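# Move ball to other post's cup and reseat frame

## Task

Carry the ball into the cup on the other post and return the frame to its proper spot resting on its supports. Both must stay in place on their own, without any robot holding them. Finish by opening the grippers and moving the arms away.

## Robot and tools

Robots: three identical i2rt Big YAM arms named arm1, arm2 and arm3. Each has six joints, a two-finger gripper and a wrist camera (arm1_cam_wrist, arm2_cam_wrist, arm3_cam_wrist). Two fixed room cameras, cam_high and cam_low, give overview images. With joints 1 and 6 at 0 and the hand level and pointing forward, the wrist camera sits above the hand and views the fingertips. Reach is roughly 1.0 m from the joint 1 axis. The arms act independently: if one stalls, the others keep moving.

Frame: one shared scene frame, origin on the floor, +z up. The hand point is midway between the fingertips; the hand's z axis runs along the fingers and the fingers open and close along its y axis. Robot foot poses are never printed. All commands, though, are joint targets, not Cartesian poses.

execute_actions(actions, cameras): actions is a list holding exactly one action or nothing. An action is an object keyed by any of "arm1", "arm2", "arm3"; each arm maps to {"joints": {...}}. Inside, each key is an absolute target for that arm, not an offset: joint1_rad, joint2_rad, joint3_rad, joint4_rad, joint5_rad, joint6_rad in radians, and gripper_m in metres (fingertip spacing). Ranges and done-tolerances: joint1_rad -2.879 to 2.879 (±0.045), base yaw, positive counter-clockwise seen from above, 0 means the arm extends the way its foot faces; joint2_rad 0 to 3.141 (±0.14), shoulder, 0 has the upper arm pointing back about level, increasing lifts it up and over forward; joint3_rad 0 to 3.019 (±0.09), elbow, 0 fully folded, increasing opens; joint4_rad -1.692 to 1.57 (±0.055), hand pitch, positive tips fingers up; joint5_rad -1.57 to 1.57 (±0.03), sideways hand swing, positive toward the arm's right; joint6_rad -2.094 to 2.094 (±0.035), hand roll, positive clockwise viewed from behind the hand; gripper_m 0 to 0.093 (±0.003), finger force around 50-62 N per pad, lower on some. Any subset of joints and arms may be named; all named motions start together and may finish at different times, and joints move at different speeds so the hand can sweep a wide path. An action lasts at most 15 s. Omitted joints or arms can still be driving toward earlier targets without joint_status showing it. An unknown key or out-of-range number rejects the whole call and nothing moves. cameras is a list of camera names, or "all"; omitted or null gives all, [] gives none. An empty actions list just reports state and images. Example: {"arm1": {"joints": {"gripper_m": 0.05}}, "arm2": {"joints": {"joint1_rad": 0.3}}}.

Result lines: each robot's state including joint_positions, images from the requested cameras listed in order on the "pictures" line, and joint_status describing how each commanded motion ended. "off_target": stopped short and may still be pushing. "contact_stop" or "time_out": the joint gives up its old target and holds where it is, except that after time_out a joint may keep a target up to 0.375, 0.375, 0.113, 0.225, 0.075, 0.3 rad (joints 1-6) from its position and keep pushing; on_its_own lists such uncommanded behaviour, where "held at" is the held target, not the position. "joint command not followed" (often with a "cause:" line) means a self/inter-arm collision check blocked that arm's joint targets, marked "not_followed"; the gripper part still runs, and the blocked targets may be retried with later actions until valid targets arrive or the path clears. Calls without an action never show this line. If a result reports a stop, the later execute_actions, wait and finished_scene calls in that same reply are skipped.

wait(seconds): 0 to 10 s with nothing new commanded; returns the same as an empty action.

zoom_image(camera, region): enlarges part of that camera's latest full image; region is [x0, y0, x1, y1] in pixels, origin top-left, no larger than 504 by 504. Images are 504x504; wrist cameras are fisheye, room cameras pinhole with radial distortion.

finished_scene(scene): ends the current scene by its number, irreversibly, after the last command is held; the result says whether it succeeded and gives the next task if any. Replying with no tool call ends everything.

Cautions: the arms do not stop on contact and can press very hard; to relieve a stuck joint, command its reported position. Tiny target changes may produce no motion. A joint carrying a load can sag. Robot-to-robot hard pressing fails the task and ends the run; hard hits may too, and the collision check can be late and ignores fingers, gripper housings and wrist cameras. Object contact between arms is fine. Never knock anything onto the floor or out of the work area. Avoid drops, slips, slams and heavy pushing. Loose objects may occasionally be nudged by an outside push. The robot keeps its last command while you think. Motor heat builds while holding loads: a MOTOR HOT warning appears from 85 °C; at 100 °C an OVER-TEMPERATURE FAULT lets that whole arm and gripper go limp until cooled, and its unfinished keys read "limit_stop_at_motor_heat"; resend the targets afterwards. Faster robot motion is better.

Each tool is called after "Call:" as name(argument=value, ...), one argument or row to a line, values as JSON.

## Session

Call:
execute_actions(
  actions=[],
)

Scene clock: 0.00 s.
Motor temperatures (°C, as the motors report them): arm1=[21 22 20 22 23 24] | arm2=[21 23 20 20 21 21] | arm3=[23 20 21 22 21 23]
arm1.joint_positions: joint1_rad=+0.302 joint2_rad=+0.611 joint3_rad=+1.442 joint4_rad=-1.256 joint5_rad=+0.090 joint6_rad=-0.486 gripper_m=+0.094
arm1.joint_status: not commanded
arm1.hand: x=+1.2211 y=-0.0438 z=+1.3684 quat_wxyz=(-0.097, +0.791, +0.284, -0.533) (m; scene frame)
arm2.joint_positions: joint1_rad=+0.272 joint2_rad=+0.618 joint3_rad=+1.341 joint4_rad=-1.197 joint5_rad=-0.173 joint6_rad=-0.062 gripper_m=+0.095
arm2.joint_status: not commanded
arm2.hand: x=-0.5147 y=+1.1081 z=+1.3111 quat_wxyz=(-0.508, -0.234, -0.818, +0.131) (m; scene frame)
arm3.joint_positions: joint1_rad=+0.008 joint2_rad=+0.513 joint3_rad=+1.389 joint4_rad=-1.414 joint5_rad=-0.200 joint6_rad=-0.414 gripper_m=+0.095
arm3.joint_status: not commanded
arm3.hand: x=-0.6778 y=-1.0844 z=+1.3166 quat_wxyz=(-0.439, +0.627, -0.596, -0.243) (m; scene frame)
pictures: arm1_cam_wrist, arm2_cam_wrist, arm3_cam_wrist, cam_high, cam_low
Images, in order (width x height): arm1_cam_wrist 504x504, arm2_cam_wrist 504x504, arm3_cam_wrist 504x504, cam_high 504x504, cam_low 504x504.

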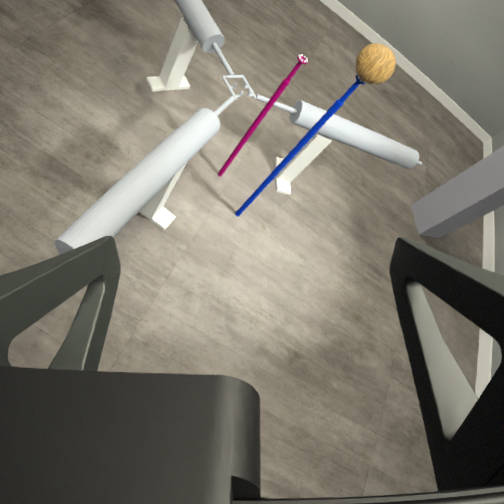

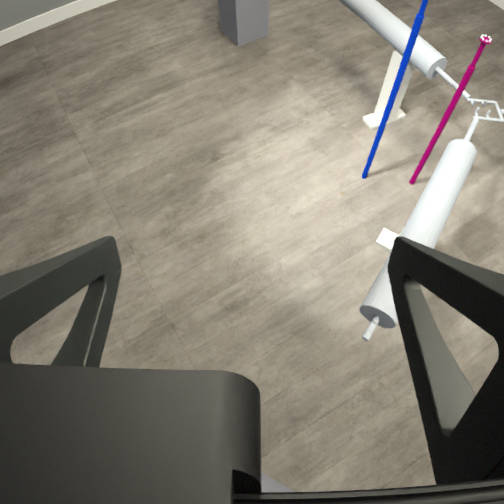

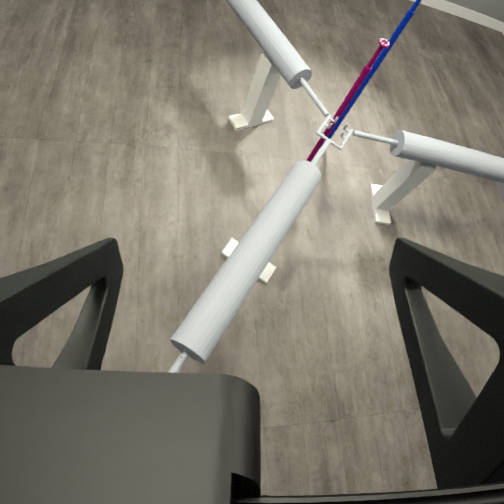

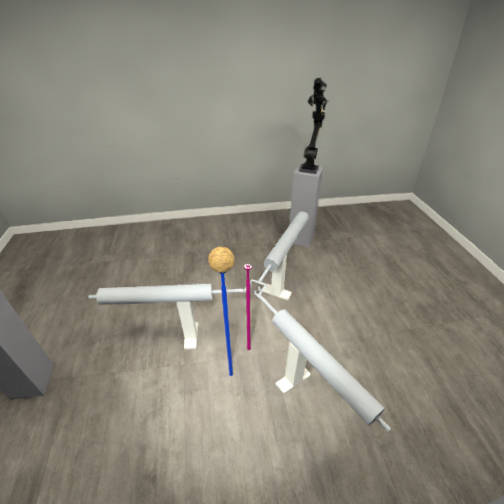

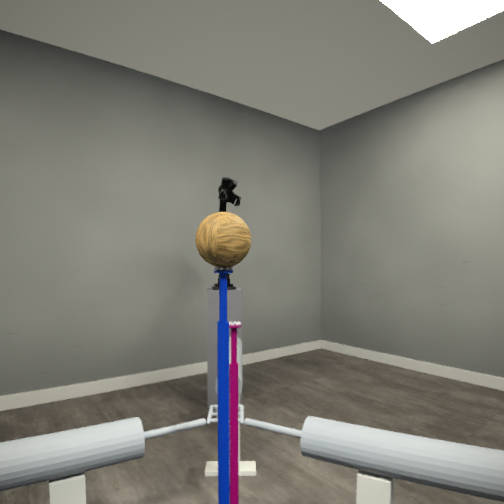

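Call:
zoom_image(
  camera="arm1_cam_wrist",
  region=[180, 30, 420, 150],
)

Call:
zoom_image(
  camera="arm3_cam_wrist",
  region=[280, 20, 440, 180],
)

Call:
zoom_image(
  camera="cam_low",
  region=[130, 200, 330, 500],
)

Call:
zoom_image(
  camera="cam_high",
  region=[260, 60, 380, 260],
)

Region (180, 30, 420, 150) of arm1_cam_wrist's 504x504 image, scaled by 2.100, with more detail than that image has.

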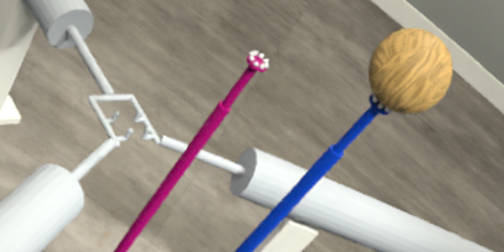

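Region (280, 20, 440, 180) of arm3_cam_wrist's 504x504 image, scaled by 3.150, with more detail than that image has.

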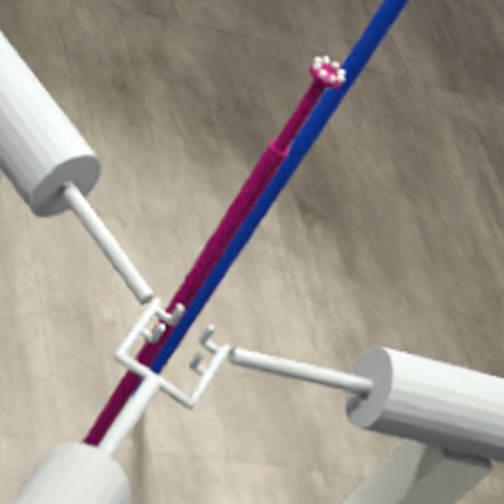

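Region (130, 200, 330, 500) of cam_low's 504x504 image, scaled by 1.680, with more detail than that image has.

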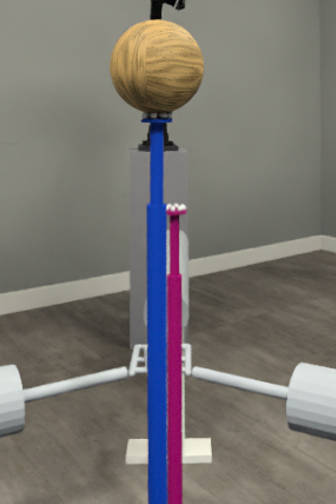

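Region (260, 60, 380, 260) of cam_high's 504x504 image, scaled by 2.520, with more detail than that image has; it fills the left 302 columns of this view, and the rest is white.

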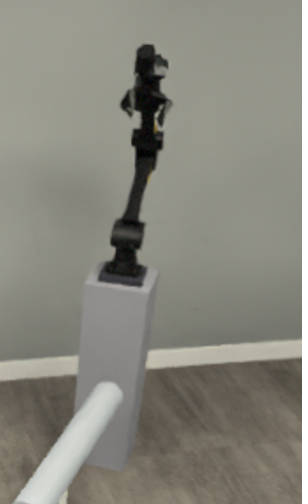

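Call:
execute_actions(
  actions=[
    {"arm1":{"joints":{"joint1_rad":0,"joint5_rad":0,"joint6_rad":0}},"arm2":{"joints":{"joint1_rad":0,"joint5_rad":0,"joint6_rad":0}},"arm3":{"joints":{"joint1_rad":0,"joint5_rad":0,"joint6_rad":0}}},
  ],
)

Call:
execute_actions(
  actions=[
    {"arm1":{"joints":{"joint2_rad":1.3}},"arm2":{"joints":{"joint3_rad":0.8}},"arm3":{"joints":{"joint4_rad":-0.7}}},
  ],
  cameras=["arm1_cam_wrist","arm2_cam_wrist"],
)

Scene clock: 2.20 s.
Motor temperatures (°C, as the motors report them): arm1=[21 22 21 22 23 24] | arm2=[21 23 21 20 21 21] | arm3=[23 20 22 22 21 23]
arm1.joint_positions: joint1_rad=+0.011 joint2_rad=+0.611 joint3_rad=+1.442 joint4_rad=-1.256 joint5_rad=+0.004 joint6_rad=-0.017 gripper_m=+0.094
arm1.joint_status: all done
arm1.hand: x=+1.2168 y=+0.0089 z=+1.3680 quat_wxyz=(-0.014, +0.841, -0.007, -0.541) (m; scene frame)
arm2.joint_positions: joint1_rad=+0.007 joint2_rad=+0.618 joint3_rad=+1.341 joint4_rad=-1.197 joint5_rad=-0.003 joint6_rad=-0.017 gripper_m=+0.095
arm2.joint_status: all done
arm2.hand: x=-0.5840 y=+1.0401 z=+1.3099 quat_wxyz=(-0.457, -0.399, -0.755, +0.251) (m; scene frame)
arm3.joint_positions: joint1_rad=+0.008 joint2_rad=+0.513 joint3_rad=+1.389 joint4_rad=-1.414 joint5_rad=-0.003 joint6_rad=-0.016 gripper_m=+0.095
arm3.joint_status: all done
arm3.hand: x=-0.6466 y=-1.0974 z=+1.3151 quat_wxyz=(-0.428, +0.457, -0.737, -0.253) (m; scene frame)
pictures: arm1_cam_wrist, arm2_cam_wrist, arm3_cam_wrist, cam_high, cam_low
Images, in order (width x height): arm1_cam_wrist 504x504, arm2_cam_wrist 504x504, arm3_cam_wrist 504x504, cam_high 504x504, cam_low 504x504.

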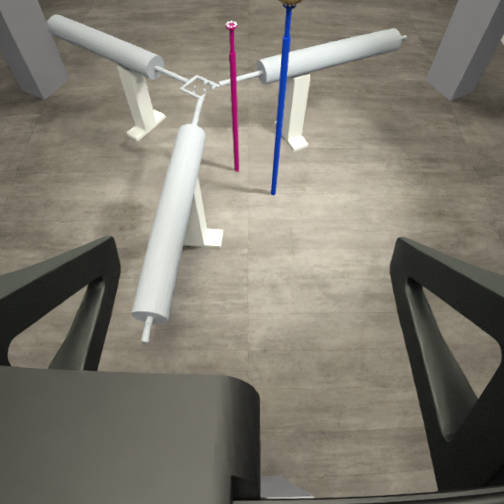

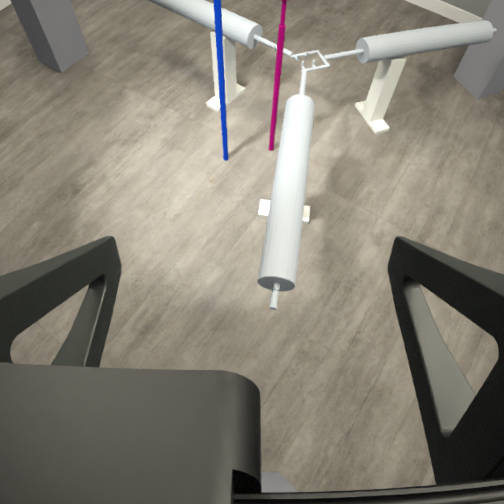

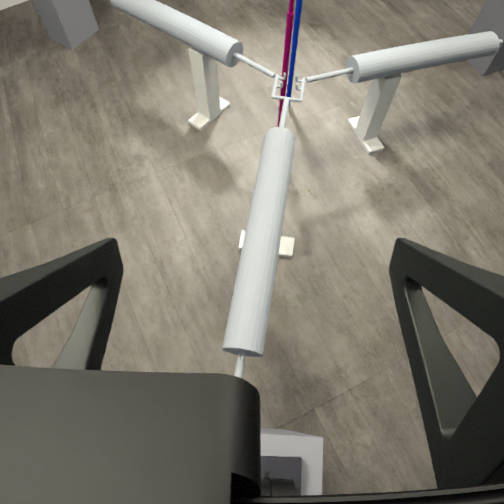

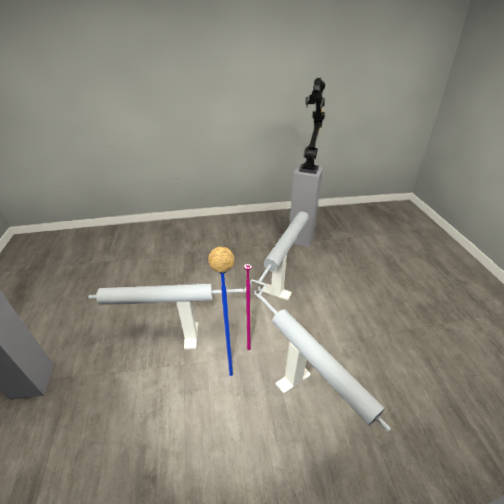

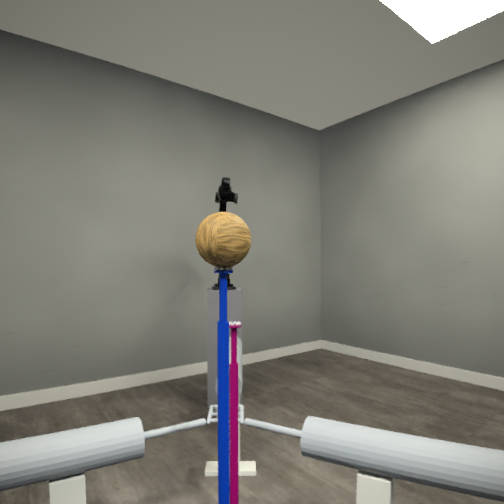

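Scene clock: 3.60 s.
Motor temperatures (°C, as the motors report them): arm1=[21 22 21 22 23 24] | arm2=[21 23 22 20 21 21] | arm3=[23 20 22 22 21 23]
arm1.joint_positions: joint1_rad=+0.011 joint2_rad=+1.323 joint3_rad=+1.442 joint4_rad=-1.256 joint5_rad=+0.004 joint6_rad=-0.016 gripper_m=+0.094
arm1.joint_status: all done
arm1.hand: x=+0.9722 y=+0.0158 z=+1.1201 quat_wxyz=(-0.006, +0.977, -0.007, -0.214) (m; scene frame)
arm2.joint_positions: joint1_rad=+0.007 joint2_rad=+0.624 joint3_rad=+0.805 joint4_rad=-1.197 joint5_rad=-0.003 joint6_rad=-0.017 gripper_m=+0.095
arm2.joint_status: all done
arm2.hand: x=-0.5829 y=+1.0387 z=+1.0309 quat_wxyz=(-0.240, -0.450, -0.850, +0.131) (m; scene frame)
arm3.joint_positions: joint1_rad=+0.008 joint2_rad=+0.513 joint3_rad=+1.389 joint4_rad=-0.724 joint5_rad=-0.003 joint6_rad=-0.015 gripper_m=+0.095
arm3.joint_status: all done
arm3.hand: x=-0.6334 y=-1.0696 z=+1.4785 quat_wxyz=(-0.655, +0.343, -0.550, -0.388) (m; scene frame)
pictures: arm1_cam_wrist, arm2_cam_wrist
Images, in order (width x height): arm1_cam_wrist 504x504, arm2_cam_wrist 504x504.

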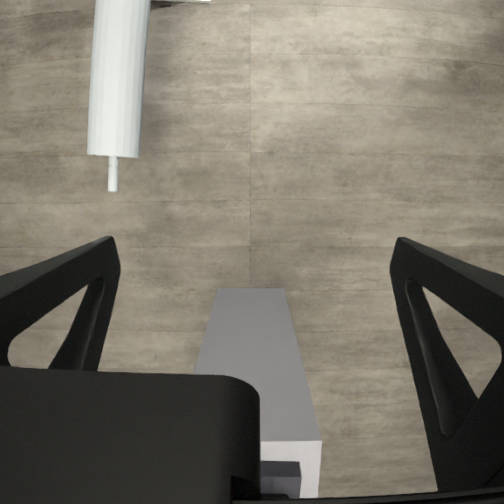

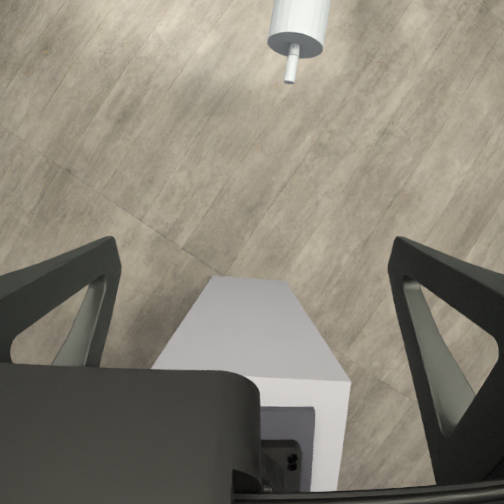

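Call:
execute_actions(
  actions=[
    {"arm1":{"joints":{"joint1_rad":0.584,"joint2_rad":2.33,"joint3_rad":1.5,"joint4_rad":-0.716,"joint6_rad":0.66}},"arm2":{"joints":{"joint1_rad":-0.105,"joint2_rad":2.29,"joint3_rad":1.487,"joint4_rad":-0.745,"joint6_rad":0.06}},"arm3":{"joints":{"joint1_rad":0.165,"joint2_rad":1.94,"joint3_rad":0.46,"joint4_rad":-0.076,"joint6_rad":0.3}}},
  ],
)

Scene clock: 9.43 s.
Motor temperatures (°C, as the motors report them): arm1=[21 22 23 22 23 24] | arm2=[21 23 23 20 21 21] | arm3=[23 20 23 22 21 23]
arm1.joint_positions: joint1_rad=+0.591 joint2_rad=+2.346 joint3_rad=+1.483 joint4_rad=-0.728 joint5_rad=+0.000 joint6_rad=+0.643 gripper_m=+0.094
arm1.joint_status: all done
arm1.hand: x=+0.9569 y=-0.3025 z=+0.6012 quat_wxyz=(-0.005, +0.999, -0.046, +0.009) (m; scene frame)
arm2.joint_positions: joint1_rad=-0.100 joint2_rad=+2.299 joint3_rad=+1.476 joint4_rad=-0.746 joint5_rad=-0.002 joint6_rad=+0.042 gripper_m=+0.095
arm2.joint_status: all done
arm2.hand: x=-0.4585 y=+0.7353 z=+0.6064 quat_wxyz=(-0.002, -0.540, -0.842, -0.001) (m; scene frame)
arm3.joint_positions: joint1_rad=+0.155 joint2_rad=+1.944 joint3_rad=+0.453 joint4_rad=-0.090 joint5_rad=-0.001 joint6_rad=+0.285 gripper_m=+0.095
arm3.joint_status: all done
arm3.hand: x=-0.6408 y=-1.0184 z=+0.6042 quat_wxyz=(-0.001, +0.458, -0.889, +0.004) (m; scene frame)
pictures: arm1_cam_wrist, arm2_cam_wrist, arm3_cam_wrist, cam_high, cam_low
Images, in order (width x height): arm1_cam_wrist 504x504, arm2_cam_wrist 504x504, arm3_cam_wrist 504x504, cam_high 504x504, cam_low 504x504.

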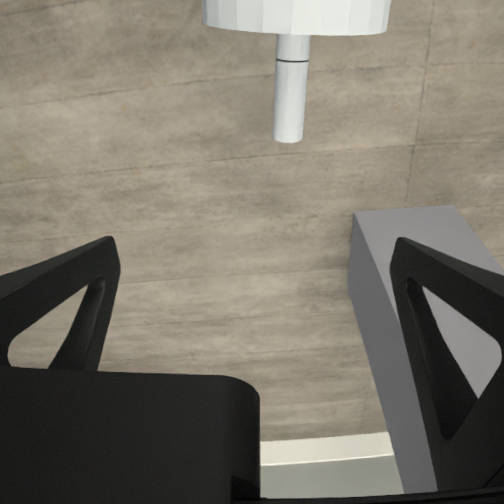

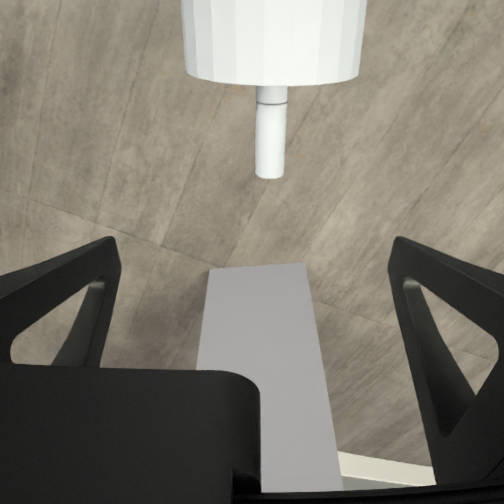

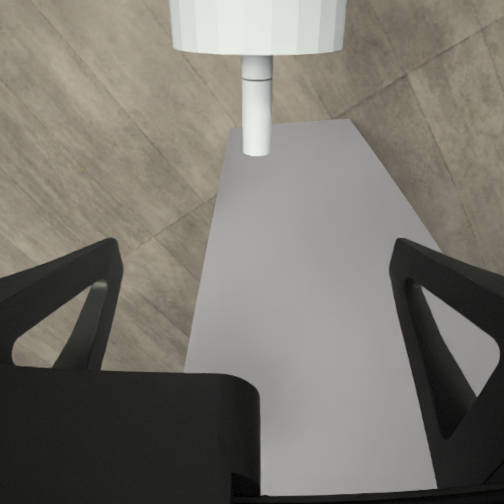

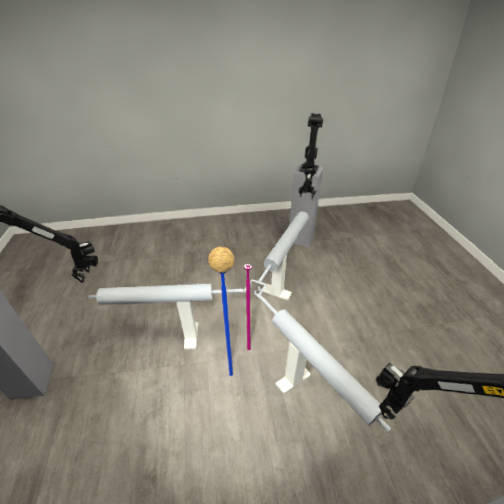

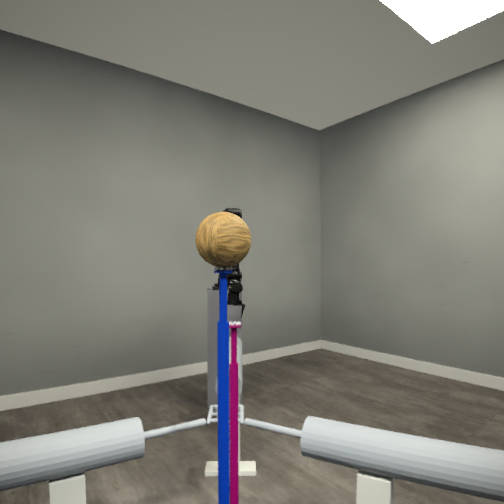

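Call:
execute_actions(
  actions=[
    {"arm1":{"joints":{"joint1_rad":0.548,"joint2_rad":2.565,"joint3_rad":1.535,"joint4_rad":-0.503,"joint6_rad":0.6}},"arm2":{"joints":{"joint1_rad":-0.125,"joint2_rad":2.512,"joint3_rad":1.467,"joint4_rad":-0.512,"joint6_rad":0.02}},"arm3":{"joints":{"joint1_rad":0.178,"joint2_rad":2.45,"joint3_rad":0.585,"joint4_rad":0.322,"joint6_rad":0.31}}},
  ],
  cameras=["arm1_cam_wrist","arm2_cam_wrist","arm3_cam_wrist"],
)

Scene clock: 11.33 s.
Motor temperatures (°C, as the motors report them): arm1=[21 23 23 22 23 24] | arm2=[21 24 23 20 21 21] | arm3=[23 20 23 22 21 23]
arm1.joint_positions: joint1_rad=+0.552 joint2_rad=+2.594 joint3_rad=+1.520 joint4_rad=-0.515 joint5_rad=+0.000 joint6_rad=+0.617 gripper_m=+0.094
arm1.joint_status: all done
arm1.hand: x=+0.9640 y=-0.2735 z=+0.4721 quat_wxyz=(-0.004, +0.999, -0.052, +0.009) (m; scene frame)
arm2.joint_positions: joint1_rad=-0.120 joint2_rad=+2.523 joint3_rad=+1.458 joint4_rad=-0.527 joint5_rad=-0.002 joint6_rad=+0.038 gripper_m=+0.095
arm2.joint_status: all done
arm2.hand: x=-0.4841 y=+0.7615 z=+0.4793 quat_wxyz=(+0.008, -0.546, -0.838, -0.006) (m; scene frame)
arm3.joint_positions: joint1_rad=+0.165 joint2_rad=+2.463 joint3_rad=+0.590 joint4_rad=+0.307 joint5_rad=-0.001 joint6_rad=+0.295 gripper_m=+0.095
arm3.joint_status: all done
arm3.hand: x=-0.6433 y=-1.0213 z=+0.4771 quat_wxyz=(-0.006, +0.458, -0.889, -0.001) (m; scene frame)
pictures: arm1_cam_wrist, arm2_cam_wrist, arm3_cam_wrist
Images, in order (width x height): arm1_cam_wrist 504x504, arm2_cam_wrist 504x504, arm3_cam_wrist 504x504.

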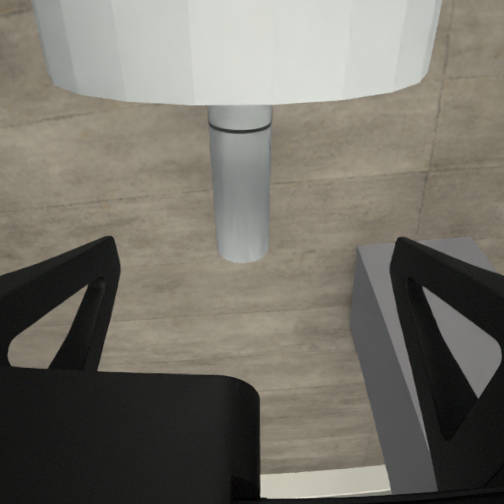

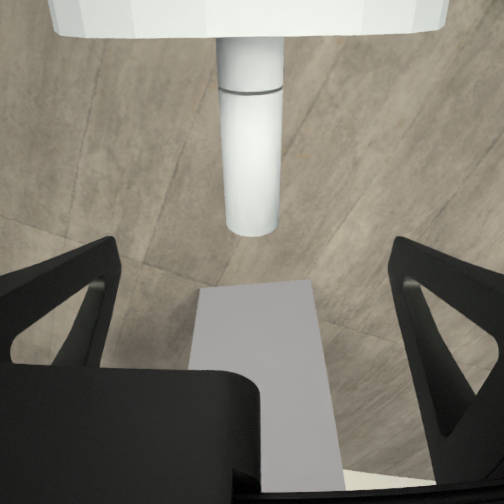

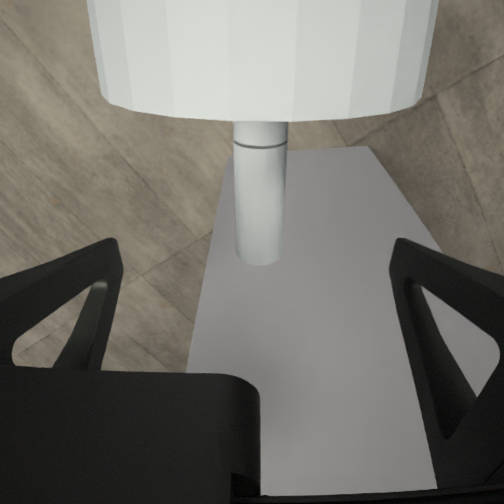

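Call:
execute_actions(
  actions=[
    {"arm1":{"joints":{"joint1_rad":0.567,"joint2_rad":2.68,"joint3_rad":1.585,"joint4_rad":-0.428}},"arm2":{"joints":{"joint2_rad":2.63,"joint3_rad":1.55,"joint4_rad":-0.455}},"arm3":{"joints":{"joint1_rad":0.192,"joint2_rad":2.69,"joint3_rad":0.682,"joint4_rad":0.458,"joint6_rad":0.325}}},
  ],
  cameras=["arm1_cam_wrist","arm2_cam_wrist","arm3_cam_wrist","cam_high"],
)

Scene clock: 12.97 s.
Motor temperatures (°C, as the motors report them): arm1=[21 23 23 22 23 24] | arm2=[21 24 23 20 21 21] | arm3=[23 20 23 22 21 23]
arm1.joint_positions: joint1_rad=+0.553 joint2_rad=+2.679 joint3_rad=+1.571 joint4_rad=-0.437 joint5_rad=+0.000 joint6_rad=+0.616 gripper_m=+0.094
arm1.joint_status: all done
arm1.hand: x=+0.9558 y=-0.2785 z=+0.4349 quat_wxyz=(+0.008, +0.999, -0.052, -0.010) (m; scene frame)
arm2.joint_positions: joint1_rad=-0.120 joint2_rad=+2.621 joint3_rad=+1.536 joint4_rad=-0.465 joint5_rad=-0.002 joint6_rad=+0.038 gripper_m=+0.095
arm2.joint_status: all done
arm2.hand: x=-0.4762 y=+0.7454 z=+0.4408 quat_wxyz=(-0.010, -0.546, -0.838, +0.004) (m; scene frame)
arm3.joint_positions: joint1_rad=+0.180 joint2_rad=+2.706 joint3_rad=+0.689 joint4_rad=+0.445 joint5_rad=+0.001 joint6_rad=+0.314 gripper_m=+0.095
arm3.joint_status: all done
arm3.hand: x=-0.6512 y=-1.0368 z=+0.4103 quat_wxyz=(-0.005, +0.456, -0.890, +0.001) (m; scene frame)
pictures: arm1_cam_wrist, arm2_cam_wrist, arm3_cam_wrist, cam_high
Images, in order (width x height): arm1_cam_wrist 504x504, arm2_cam_wrist 504x504, arm3_cam_wrist 504x504, cam_high 504x504.

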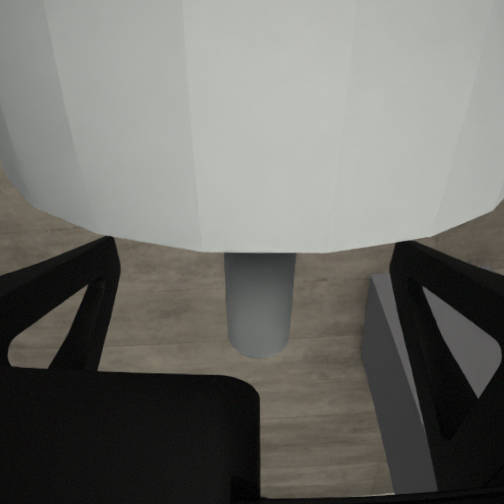

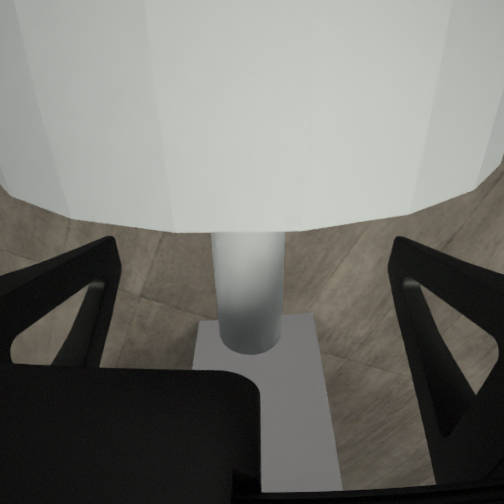

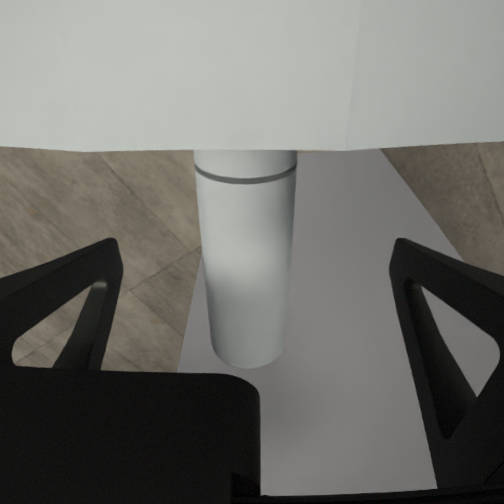

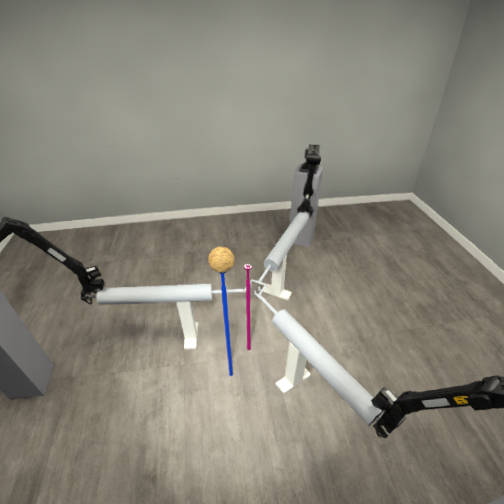

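Call:
execute_actions(
  actions=[
    {"arm1":{"joints":{"joint2_rad":2.715}},"arm2":{"joints":{"joint2_rad":2.66}}},
  ],
  cameras=["arm1_cam_wrist","arm2_cam_wrist"],
)

Scene clock: 14.57 s.
Motor temperatures (°C, as the motors report them): arm1=[21 23 23 22 23 24] | arm2=[21 25 23 20 21 21] | arm3=[23 20 23 22 21 23]
arm1.joint_positions: joint1_rad=+0.553 joint2_rad=+2.705 joint3_rad=+1.571 joint4_rad=-0.437 joint5_rad=+0.000 joint6_rad=+0.616 gripper_m=+0.094
arm1.joint_status: all done
arm1.hand: x=+0.9668 y=-0.2723 z=+0.4209 quat_wxyz=(+0.001, +0.999, -0.052, +0.001) (m; scene frame)
arm2.joint_positions: joint1_rad=-0.120 joint2_rad=+2.640 joint3_rad=+1.536 joint4_rad=-0.465 joint5_rad=-0.002 joint6_rad=+0.038 gripper_m=+0.095
arm2.joint_status: all done
arm2.hand: x=-0.4800 y=+0.7533 z=+0.4304 quat_wxyz=(-0.002, -0.546, -0.838, -0.001) (m; scene frame)
arm3.joint_positions: joint1_rad=+0.180 joint2_rad=+2.706 joint3_rad=+0.689 joint4_rad=+0.445 joint5_rad=+0.001 joint6_rad=+0.314 gripper_m=+0.095
arm3.joint_status: not commanded
arm3.hand: x=-0.6512 y=-1.0368 z=+0.4103 quat_wxyz=(-0.005, +0.456, -0.890, +0.001) (m; scene frame)
pictures: arm1_cam_wrist, arm2_cam_wrist
Images, in order (width x height): arm1_cam_wrist 504x504, arm2_cam_wrist 504x504.

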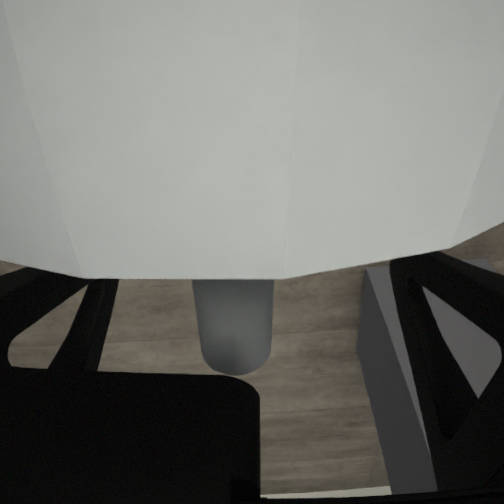

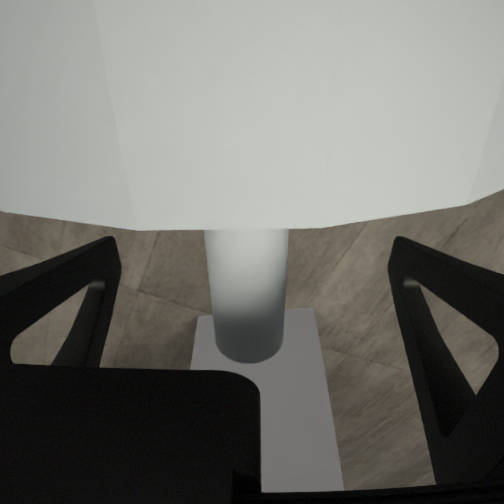

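Call:
execute_actions(
  actions=[
    {"arm1":{"joints":{"joint1_rad":0.58,"gripper_m":0.0}},"arm2":{"joints":{"joint2_rad":2.672,"gripper_m":0.0}},"arm3":{"joints":{"gripper_m":0.0}}},
  ],
)

Scene clock: 15.47 s.
Motor temperatures (°C, as the motors report them): arm1=[21 23 23 22 23 24] | arm2=[21 25 23 20 21 21] | arm3=[23 21 23 22 21 23]
arm1.joint_positions: joint1_rad=+0.568 joint2_rad=+2.705 joint3_rad=+1.571 joint4_rad=-0.437 joint5_rad=+0.005 joint6_rad=+0.616 gripper_m=+0.016
arm1.joint_status: gripper_m off_target (ended at +0.016, target +0.000); the others done
arm1.hand: x=+0.9704 y=-0.2788 z=+0.4209 quat_wxyz=(-0.001, +0.999, -0.044, +0.000) (m; scene frame)
arm2.joint_positions: joint1_rad=-0.119 joint2_rad=+2.647 joint3_rad=+1.536 joint4_rad=-0.464 joint5_rad=-0.005 joint6_rad=+0.034 gripper_m=+0.017
arm2.joint_status: gripper_m off_target (ended at +0.017, target +0.000); the others done
arm2.hand: x=-0.4808 y=+0.7563 z=+0.4266 quat_wxyz=(+0.000, -0.544, -0.839, -0.003) (m; scene frame)
arm3.joint_positions: joint1_rad=+0.181 joint2_rad=+2.706 joint3_rad=+0.689 joint4_rad=+0.445 joint5_rad=-0.003 joint6_rad=+0.314 gripper_m=+0.017
arm3.joint_status: gripper_m off_target (ended at +0.017, target +0.000)
arm3.hand: x=-0.6521 y=-1.0365 z=+0.4103 quat_wxyz=(-0.004, +0.456, -0.890, +0.000) (m; scene frame)
pictures: arm1_cam_wrist, arm2_cam_wrist, arm3_cam_wrist, cam_high, cam_low
Images, in order (width x height): arm1_cam_wrist 504x504, arm2_cam_wrist 504x504, arm3_cam_wrist 504x504, cam_high 504x504, cam_low 504x504.

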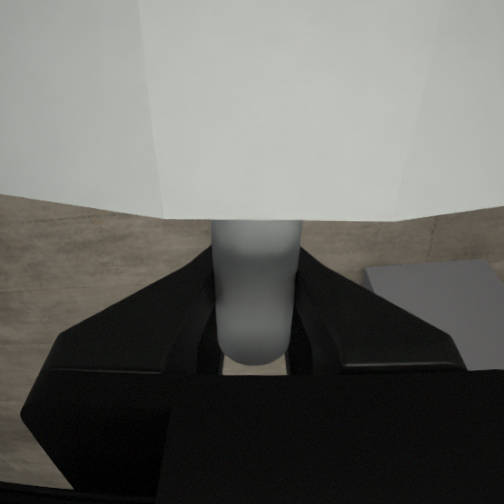

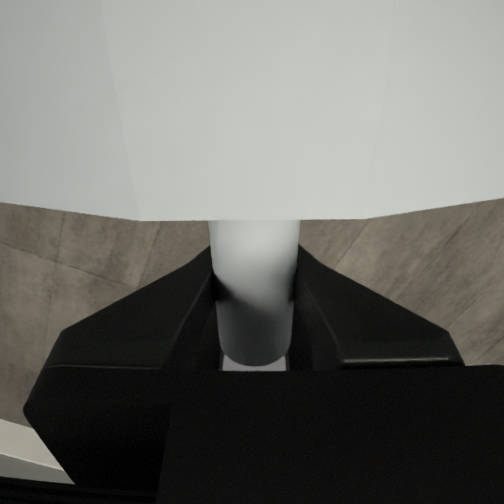

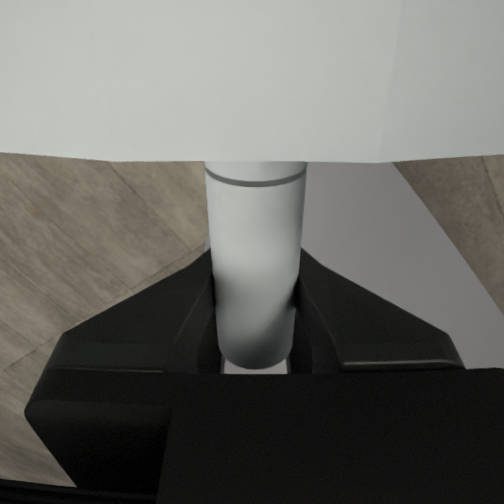

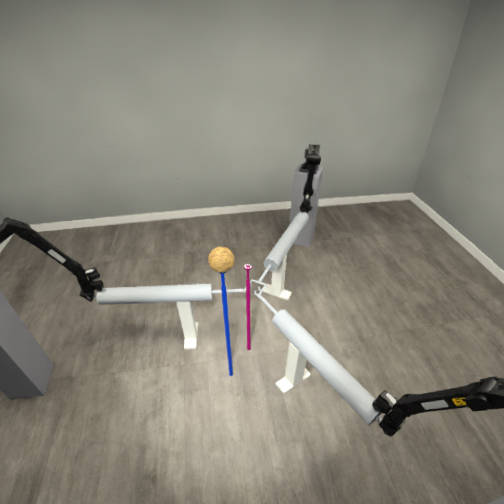

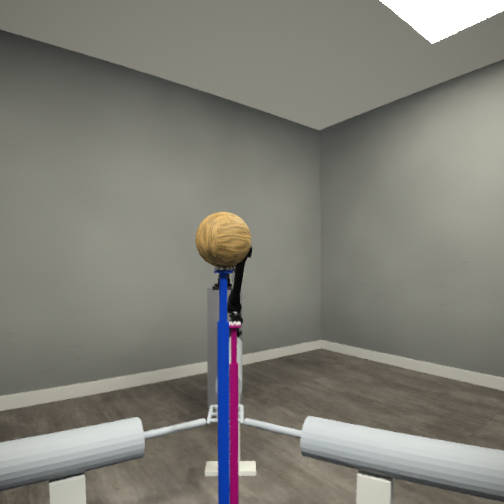

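Call:
execute_actions(
  actions=[
    {"arm1":{"joints":{"joint2_rad":2.49,"joint3_rad":1.46,"joint4_rad":-0.524}},"arm2":{"joints":{"joint2_rad":2.435,"joint3_rad":1.432,"joint4_rad":-0.552}},"arm3":{"joints":{"joint2_rad":2.41,"joint3_rad":0.525,"joint4_rad":0.317}}},
  ],
)

Scene clock: 16.93 s.
Motor temperatures (°C, as the motors report them): arm1=[21 23 22 22 23 24] | arm2=[21 25 23 20 21 21] | arm3=[23 21 23 22 21 23]
arm1.joint_positions: joint1_rad=+0.573 joint2_rad=+2.524 joint3_rad=+1.462 joint4_rad=-0.511 joint5_rad=+0.004 joint6_rad=+0.607 gripper_m=+0.016
arm1.joint_status: all done
arm1.hand: x=+0.9719 y=-0.2815 z=+0.4986 quat_wxyz=(-0.002, +0.999, -0.037, +0.001) (m; scene frame)
arm2.joint_positions: joint1_rad=-0.117 joint2_rad=+2.453 joint3_rad=+1.431 joint4_rad=-0.543 joint5_rad=-0.004 joint6_rad=+0.033 gripper_m=+0.017
arm2.joint_status: all done
arm2.hand: x=-0.4788 y=+0.7549 z=+0.5113 quat_wxyz=(-0.004, -0.543, -0.840, +0.000) (m; scene frame)
arm3.joint_positions: joint1_rad=+0.181 joint2_rad=+2.433 joint3_rad=+0.534 joint4_rad=+0.322 joint5_rad=+0.002 joint6_rad=+0.314 gripper_m=+0.017
arm3.joint_status: all done
arm3.hand: x=-0.6519 y=-1.0368 z=+0.4901 quat_wxyz=(-0.004, +0.456, -0.890, +0.003) (m; scene frame)
pictures: arm1_cam_wrist, arm2_cam_wrist, arm3_cam_wrist, cam_high, cam_low
Images, in order (width x height): arm1_cam_wrist 504x504, arm2_cam_wrist 504x504, arm3_cam_wrist 504x504, cam_high 504x504, cam_low 504x504.

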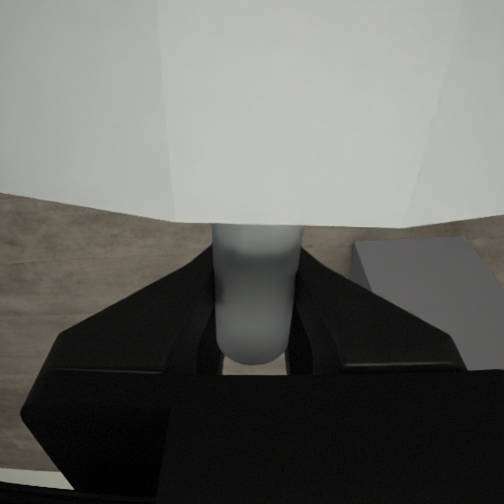

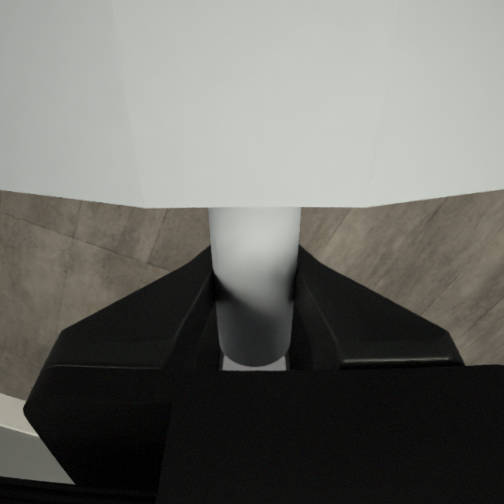

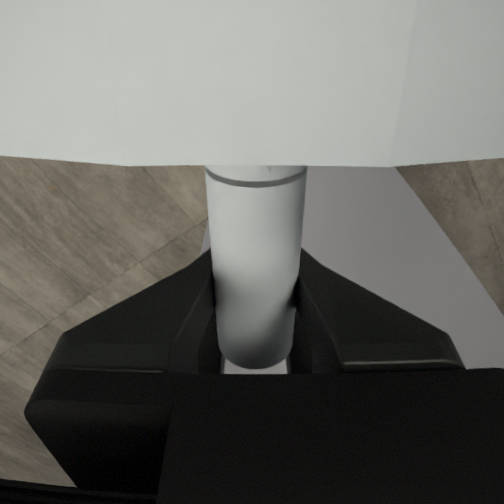

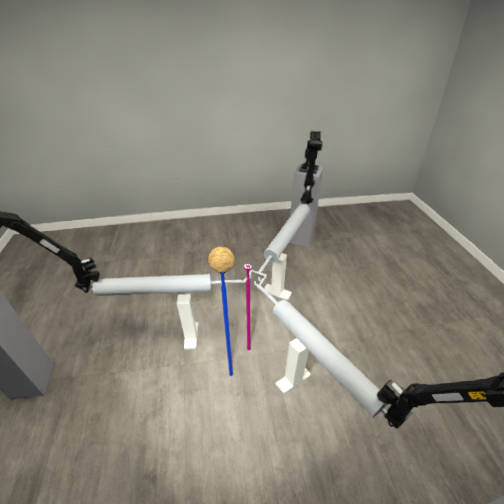

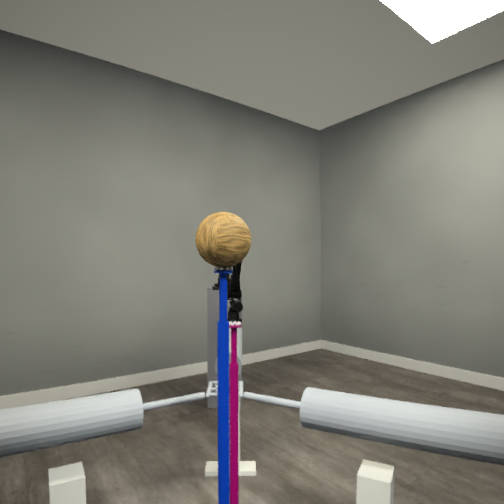

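Call:
execute_actions(
  actions=[
    {"arm1":{"joints":{"joint1_rad":0.535,"joint2_rad":2.205,"joint3_rad":1.28,"joint4_rad":-0.625,"joint6_rad":0.577}},"arm2":{"joints":{"joint1_rad":-0.063,"joint2_rad":2.185,"joint3_rad":1.316,"joint4_rad":-0.693,"joint6_rad":0.097}},"arm3":{"joints":{"joint1_rad":0.14,"joint2_rad":1.935,"joint3_rad":0.46,"joint4_rad":-0.09,"joint6_rad":0.268}}},
  ],
  cameras=[],
)

Call:
execute_actions(
  actions=[
    {"arm1":{"joints":{"joint1_rad":0.509,"joint2_rad":1.94,"joint3_rad":1.185,"joint4_rad":-0.80,"joint6_rad":0.551}},"arm2":{"joints":{"joint1_rad":-0.012,"joint2_rad":1.957,"joint3_rad":1.289,"joint4_rad":-0.894,"joint6_rad":0.148}},"arm3":{"joints":{"joint1_rad":0.114,"joint2_rad":1.54,"joint3_rad":0.555,"joint4_rad":-0.565,"joint6_rad":0.242}}},
  ],
)

Scene clock: 19.17 s.
Motor temperatures (°C, as the motors report them): arm1=[21 24 22 22 23 24] | arm2=[21 25 23 20 21 21] | arm3=[23 21 23 22 21 23]
arm1.joint_positions: joint1_rad=+0.541 joint2_rad=+2.237 joint3_rad=+1.277 joint4_rad=-0.616 joint5_rad=-0.001 joint6_rad=+0.579 gripper_m=+0.016
arm1.joint_status: all done
arm1.hand: x=+0.9881 y=-0.2532 z=+0.6113 quat_wxyz=(+0.000, +0.999, -0.039, +0.004) (m; scene frame)
arm2.joint_positions: joint1_rad=-0.068 joint2_rad=+2.199 joint3_rad=+1.311 joint4_rad=-0.687 joint5_rad=+0.001 joint6_rad=+0.083 gripper_m=+0.017
arm2.joint_status: all done
arm2.hand: x=-0.4643 y=+0.7835 z=+0.6192 quat_wxyz=(+0.002, -0.543, -0.840, -0.001) (m; scene frame)
arm3.joint_positions: joint1_rad=+0.144 joint2_rad=+1.953 joint3_rad=+0.470 joint4_rad=-0.073 joint5_rad=+0.001 joint6_rad=+0.278 gripper_m=+0.017
arm3.joint_status: all done
arm3.hand: x=-0.6337 y=-1.0078 z=+0.6026 quat_wxyz=(-0.011, +0.456, -0.890, -0.004) (m; scene frame)
pictures: none
No camera images: the call's "cameras" was empty. Leave "cameras" out to get every camera's image.

Scene clock: 20.27 s.
Motor temperatures (°C, as the motors report them): arm1=[21 24 22 22 23 24] | arm2=[21 26 23 20 21 21] | arm3=[23 21 23 22 21 23]
arm1.joint_positions: joint1_rad=+0.516 joint2_rad=+1.963 joint3_rad=+1.178 joint4_rad=-0.792 joint5_rad=-0.003 joint6_rad=+0.562 gripper_m=+0.016
arm1.joint_status: all done
arm1.hand: x=+1.0072 y=-0.2282 z=+0.7226 quat_wxyz=(+0.001, +0.999, -0.043, +0.004) (m; scene frame)
arm2.joint_positions: joint1_rad=-0.012 joint2_rad=+1.964 joint3_rad=+1.280 joint4_rad=-0.894 joint5_rad=+0.001 joint6_rad=+0.141 gripper_m=+0.017
arm2.joint_status: all done
arm2.hand: x=-0.4463 y=+0.8119 z=+0.7315 quat_wxyz=(+0.003, -0.544, -0.839, -0.001) (m; scene frame)
arm3.joint_positions: joint1_rad=+0.118 joint2_rad=+1.552 joint3_rad=+0.546 joint4_rad=-0.528 joint5_rad=+0.005 joint6_rad=+0.254 gripper_m=+0.017
arm3.joint_status: all done
arm3.hand: x=-0.6158 y=-0.9800 z=+0.7150 quat_wxyz=(-0.021, +0.455, -0.890, -0.010) (m; scene frame)
pictures: arm1_cam_wrist, arm2_cam_wrist, arm3_cam_wrist, cam_high, cam_low
Images, in order (width x height): arm1_cam_wrist 504x504, arm2_cam_wrist 504x504, arm3_cam_wrist 504x504, cam_high 504x504, cam_low 504x504.

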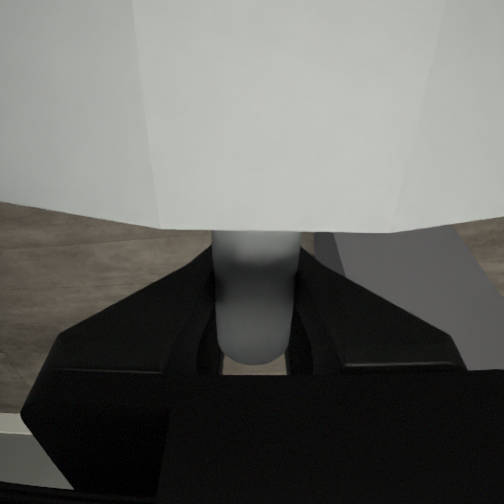

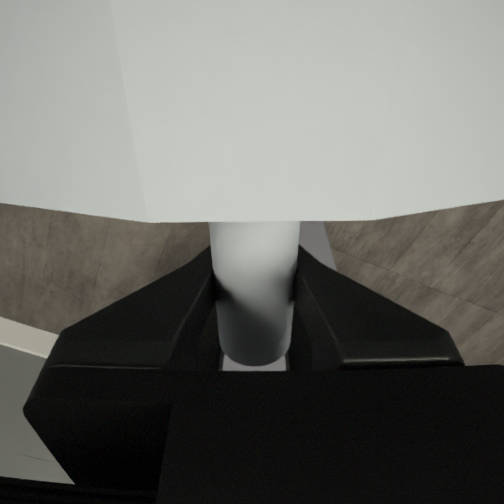

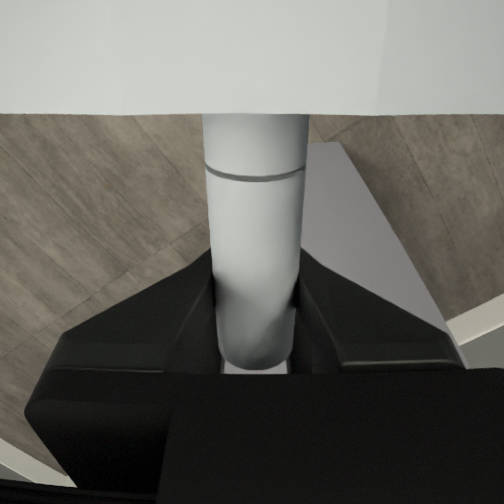

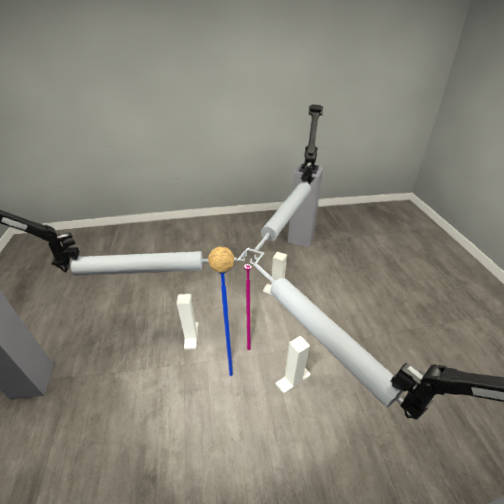

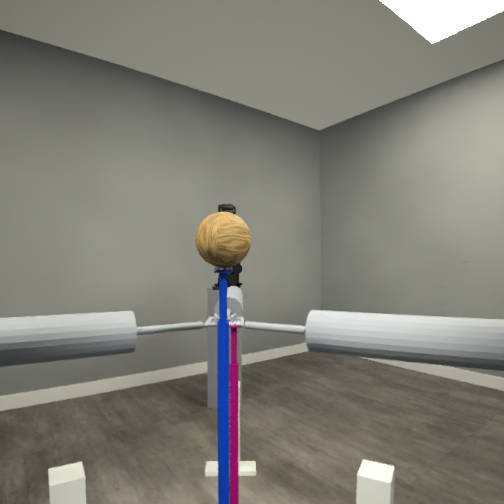

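Call:
execute_actions(
  actions=[
    {"arm1":{"joints":{"joint1_rad":0.482,"joint2_rad":1.722,"joint3_rad":1.178,"joint4_rad":-1.005,"joint6_rad":0.525}},"arm2":{"joints":{"joint1_rad":0.036,"joint2_rad":1.798,"joint3_rad":1.352,"joint4_rad":-1.105,"joint6_rad":0.198}},"arm3":{"joints":{"joint1_rad":0.096,"joint2_rad":1.38,"joint3_rad":0.76,"joint4_rad":-0.935,"joint6_rad":0.222}}},
  ],
  cameras=["cam_high","cam_low"],
)

Call:
zoom_image(
  camera="cam_low",
  region=[160, 230, 300, 350],
)

Call:
zoom_image(
  camera="cam_high",
  region=[180, 210, 300, 310],
)

Scene clock: 21.77 s.
Motor temperatures (°C, as the motors report them): arm1=[21 24 22 22 23 24] | arm2=[21 26 23 20 21 21] | arm3=[23 21 23 22 21 23]
arm1.joint_positions: joint1_rad=+0.481 joint2_rad=+1.736 joint3_rad=+1.166 joint4_rad=-0.990 joint5_rad=+0.002 joint6_rad=+0.536 gripper_m=+0.016
arm1.joint_status: all done
arm1.hand: x=+1.0198 y=-0.2020 z=+0.8248 quat_wxyz=(+0.002, +0.999, -0.047, -0.004) (m; scene frame)
arm2.joint_positions: joint1_rad=+0.034 joint2_rad=+1.803 joint3_rad=+1.305 joint4_rad=-1.087 joint5_rad=+0.000 joint6_rad=+0.185 gripper_m=+0.017
arm2.joint_status: all done
arm2.hand: x=-0.4360 y=+0.8390 z=+0.8194 quat_wxyz=(+0.006, -0.543, -0.840, -0.003) (m; scene frame)
arm3.joint_positions: joint1_rad=+0.105 joint2_rad=+1.393 joint3_rad=+0.729 joint4_rad=-0.897 joint5_rad=+0.003 joint6_rad=+0.236 gripper_m=+0.017
arm3.joint_status: all done
arm3.hand: x=-0.6026 y=-0.9552 z=+0.8069 quat_wxyz=(-0.010, +0.457, -0.889, -0.001) (m; scene frame)
pictures: cam_high, cam_low
Images, in order (width x height): cam_high 504x504, cam_low 504x504.

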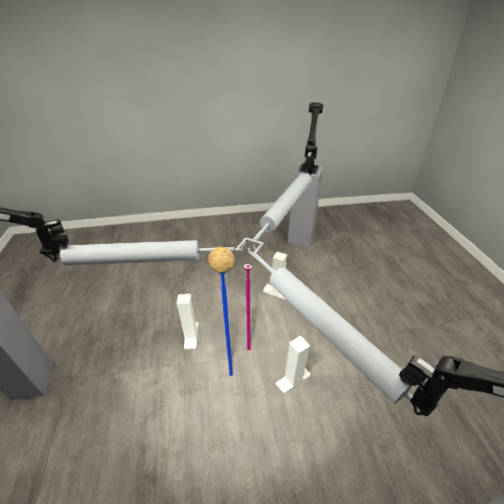

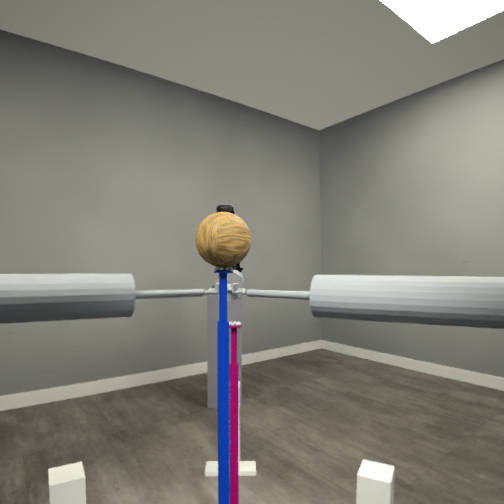

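Region (160, 230, 300, 350) of cam_low's 504x504 image, scaled by 3.600, with more detail than that image has; it fills the top 432 rows of this view, and the rest is white.

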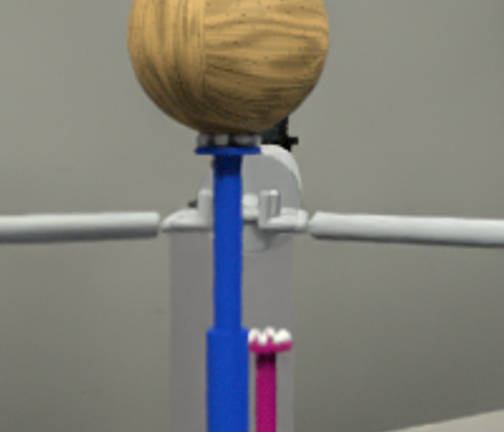

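Region (180, 210, 300, 310) of cam_high's 504x504 image, scaled by 4.200, with more detail than that image has.

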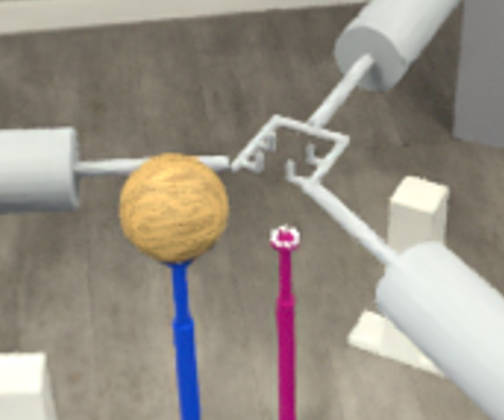

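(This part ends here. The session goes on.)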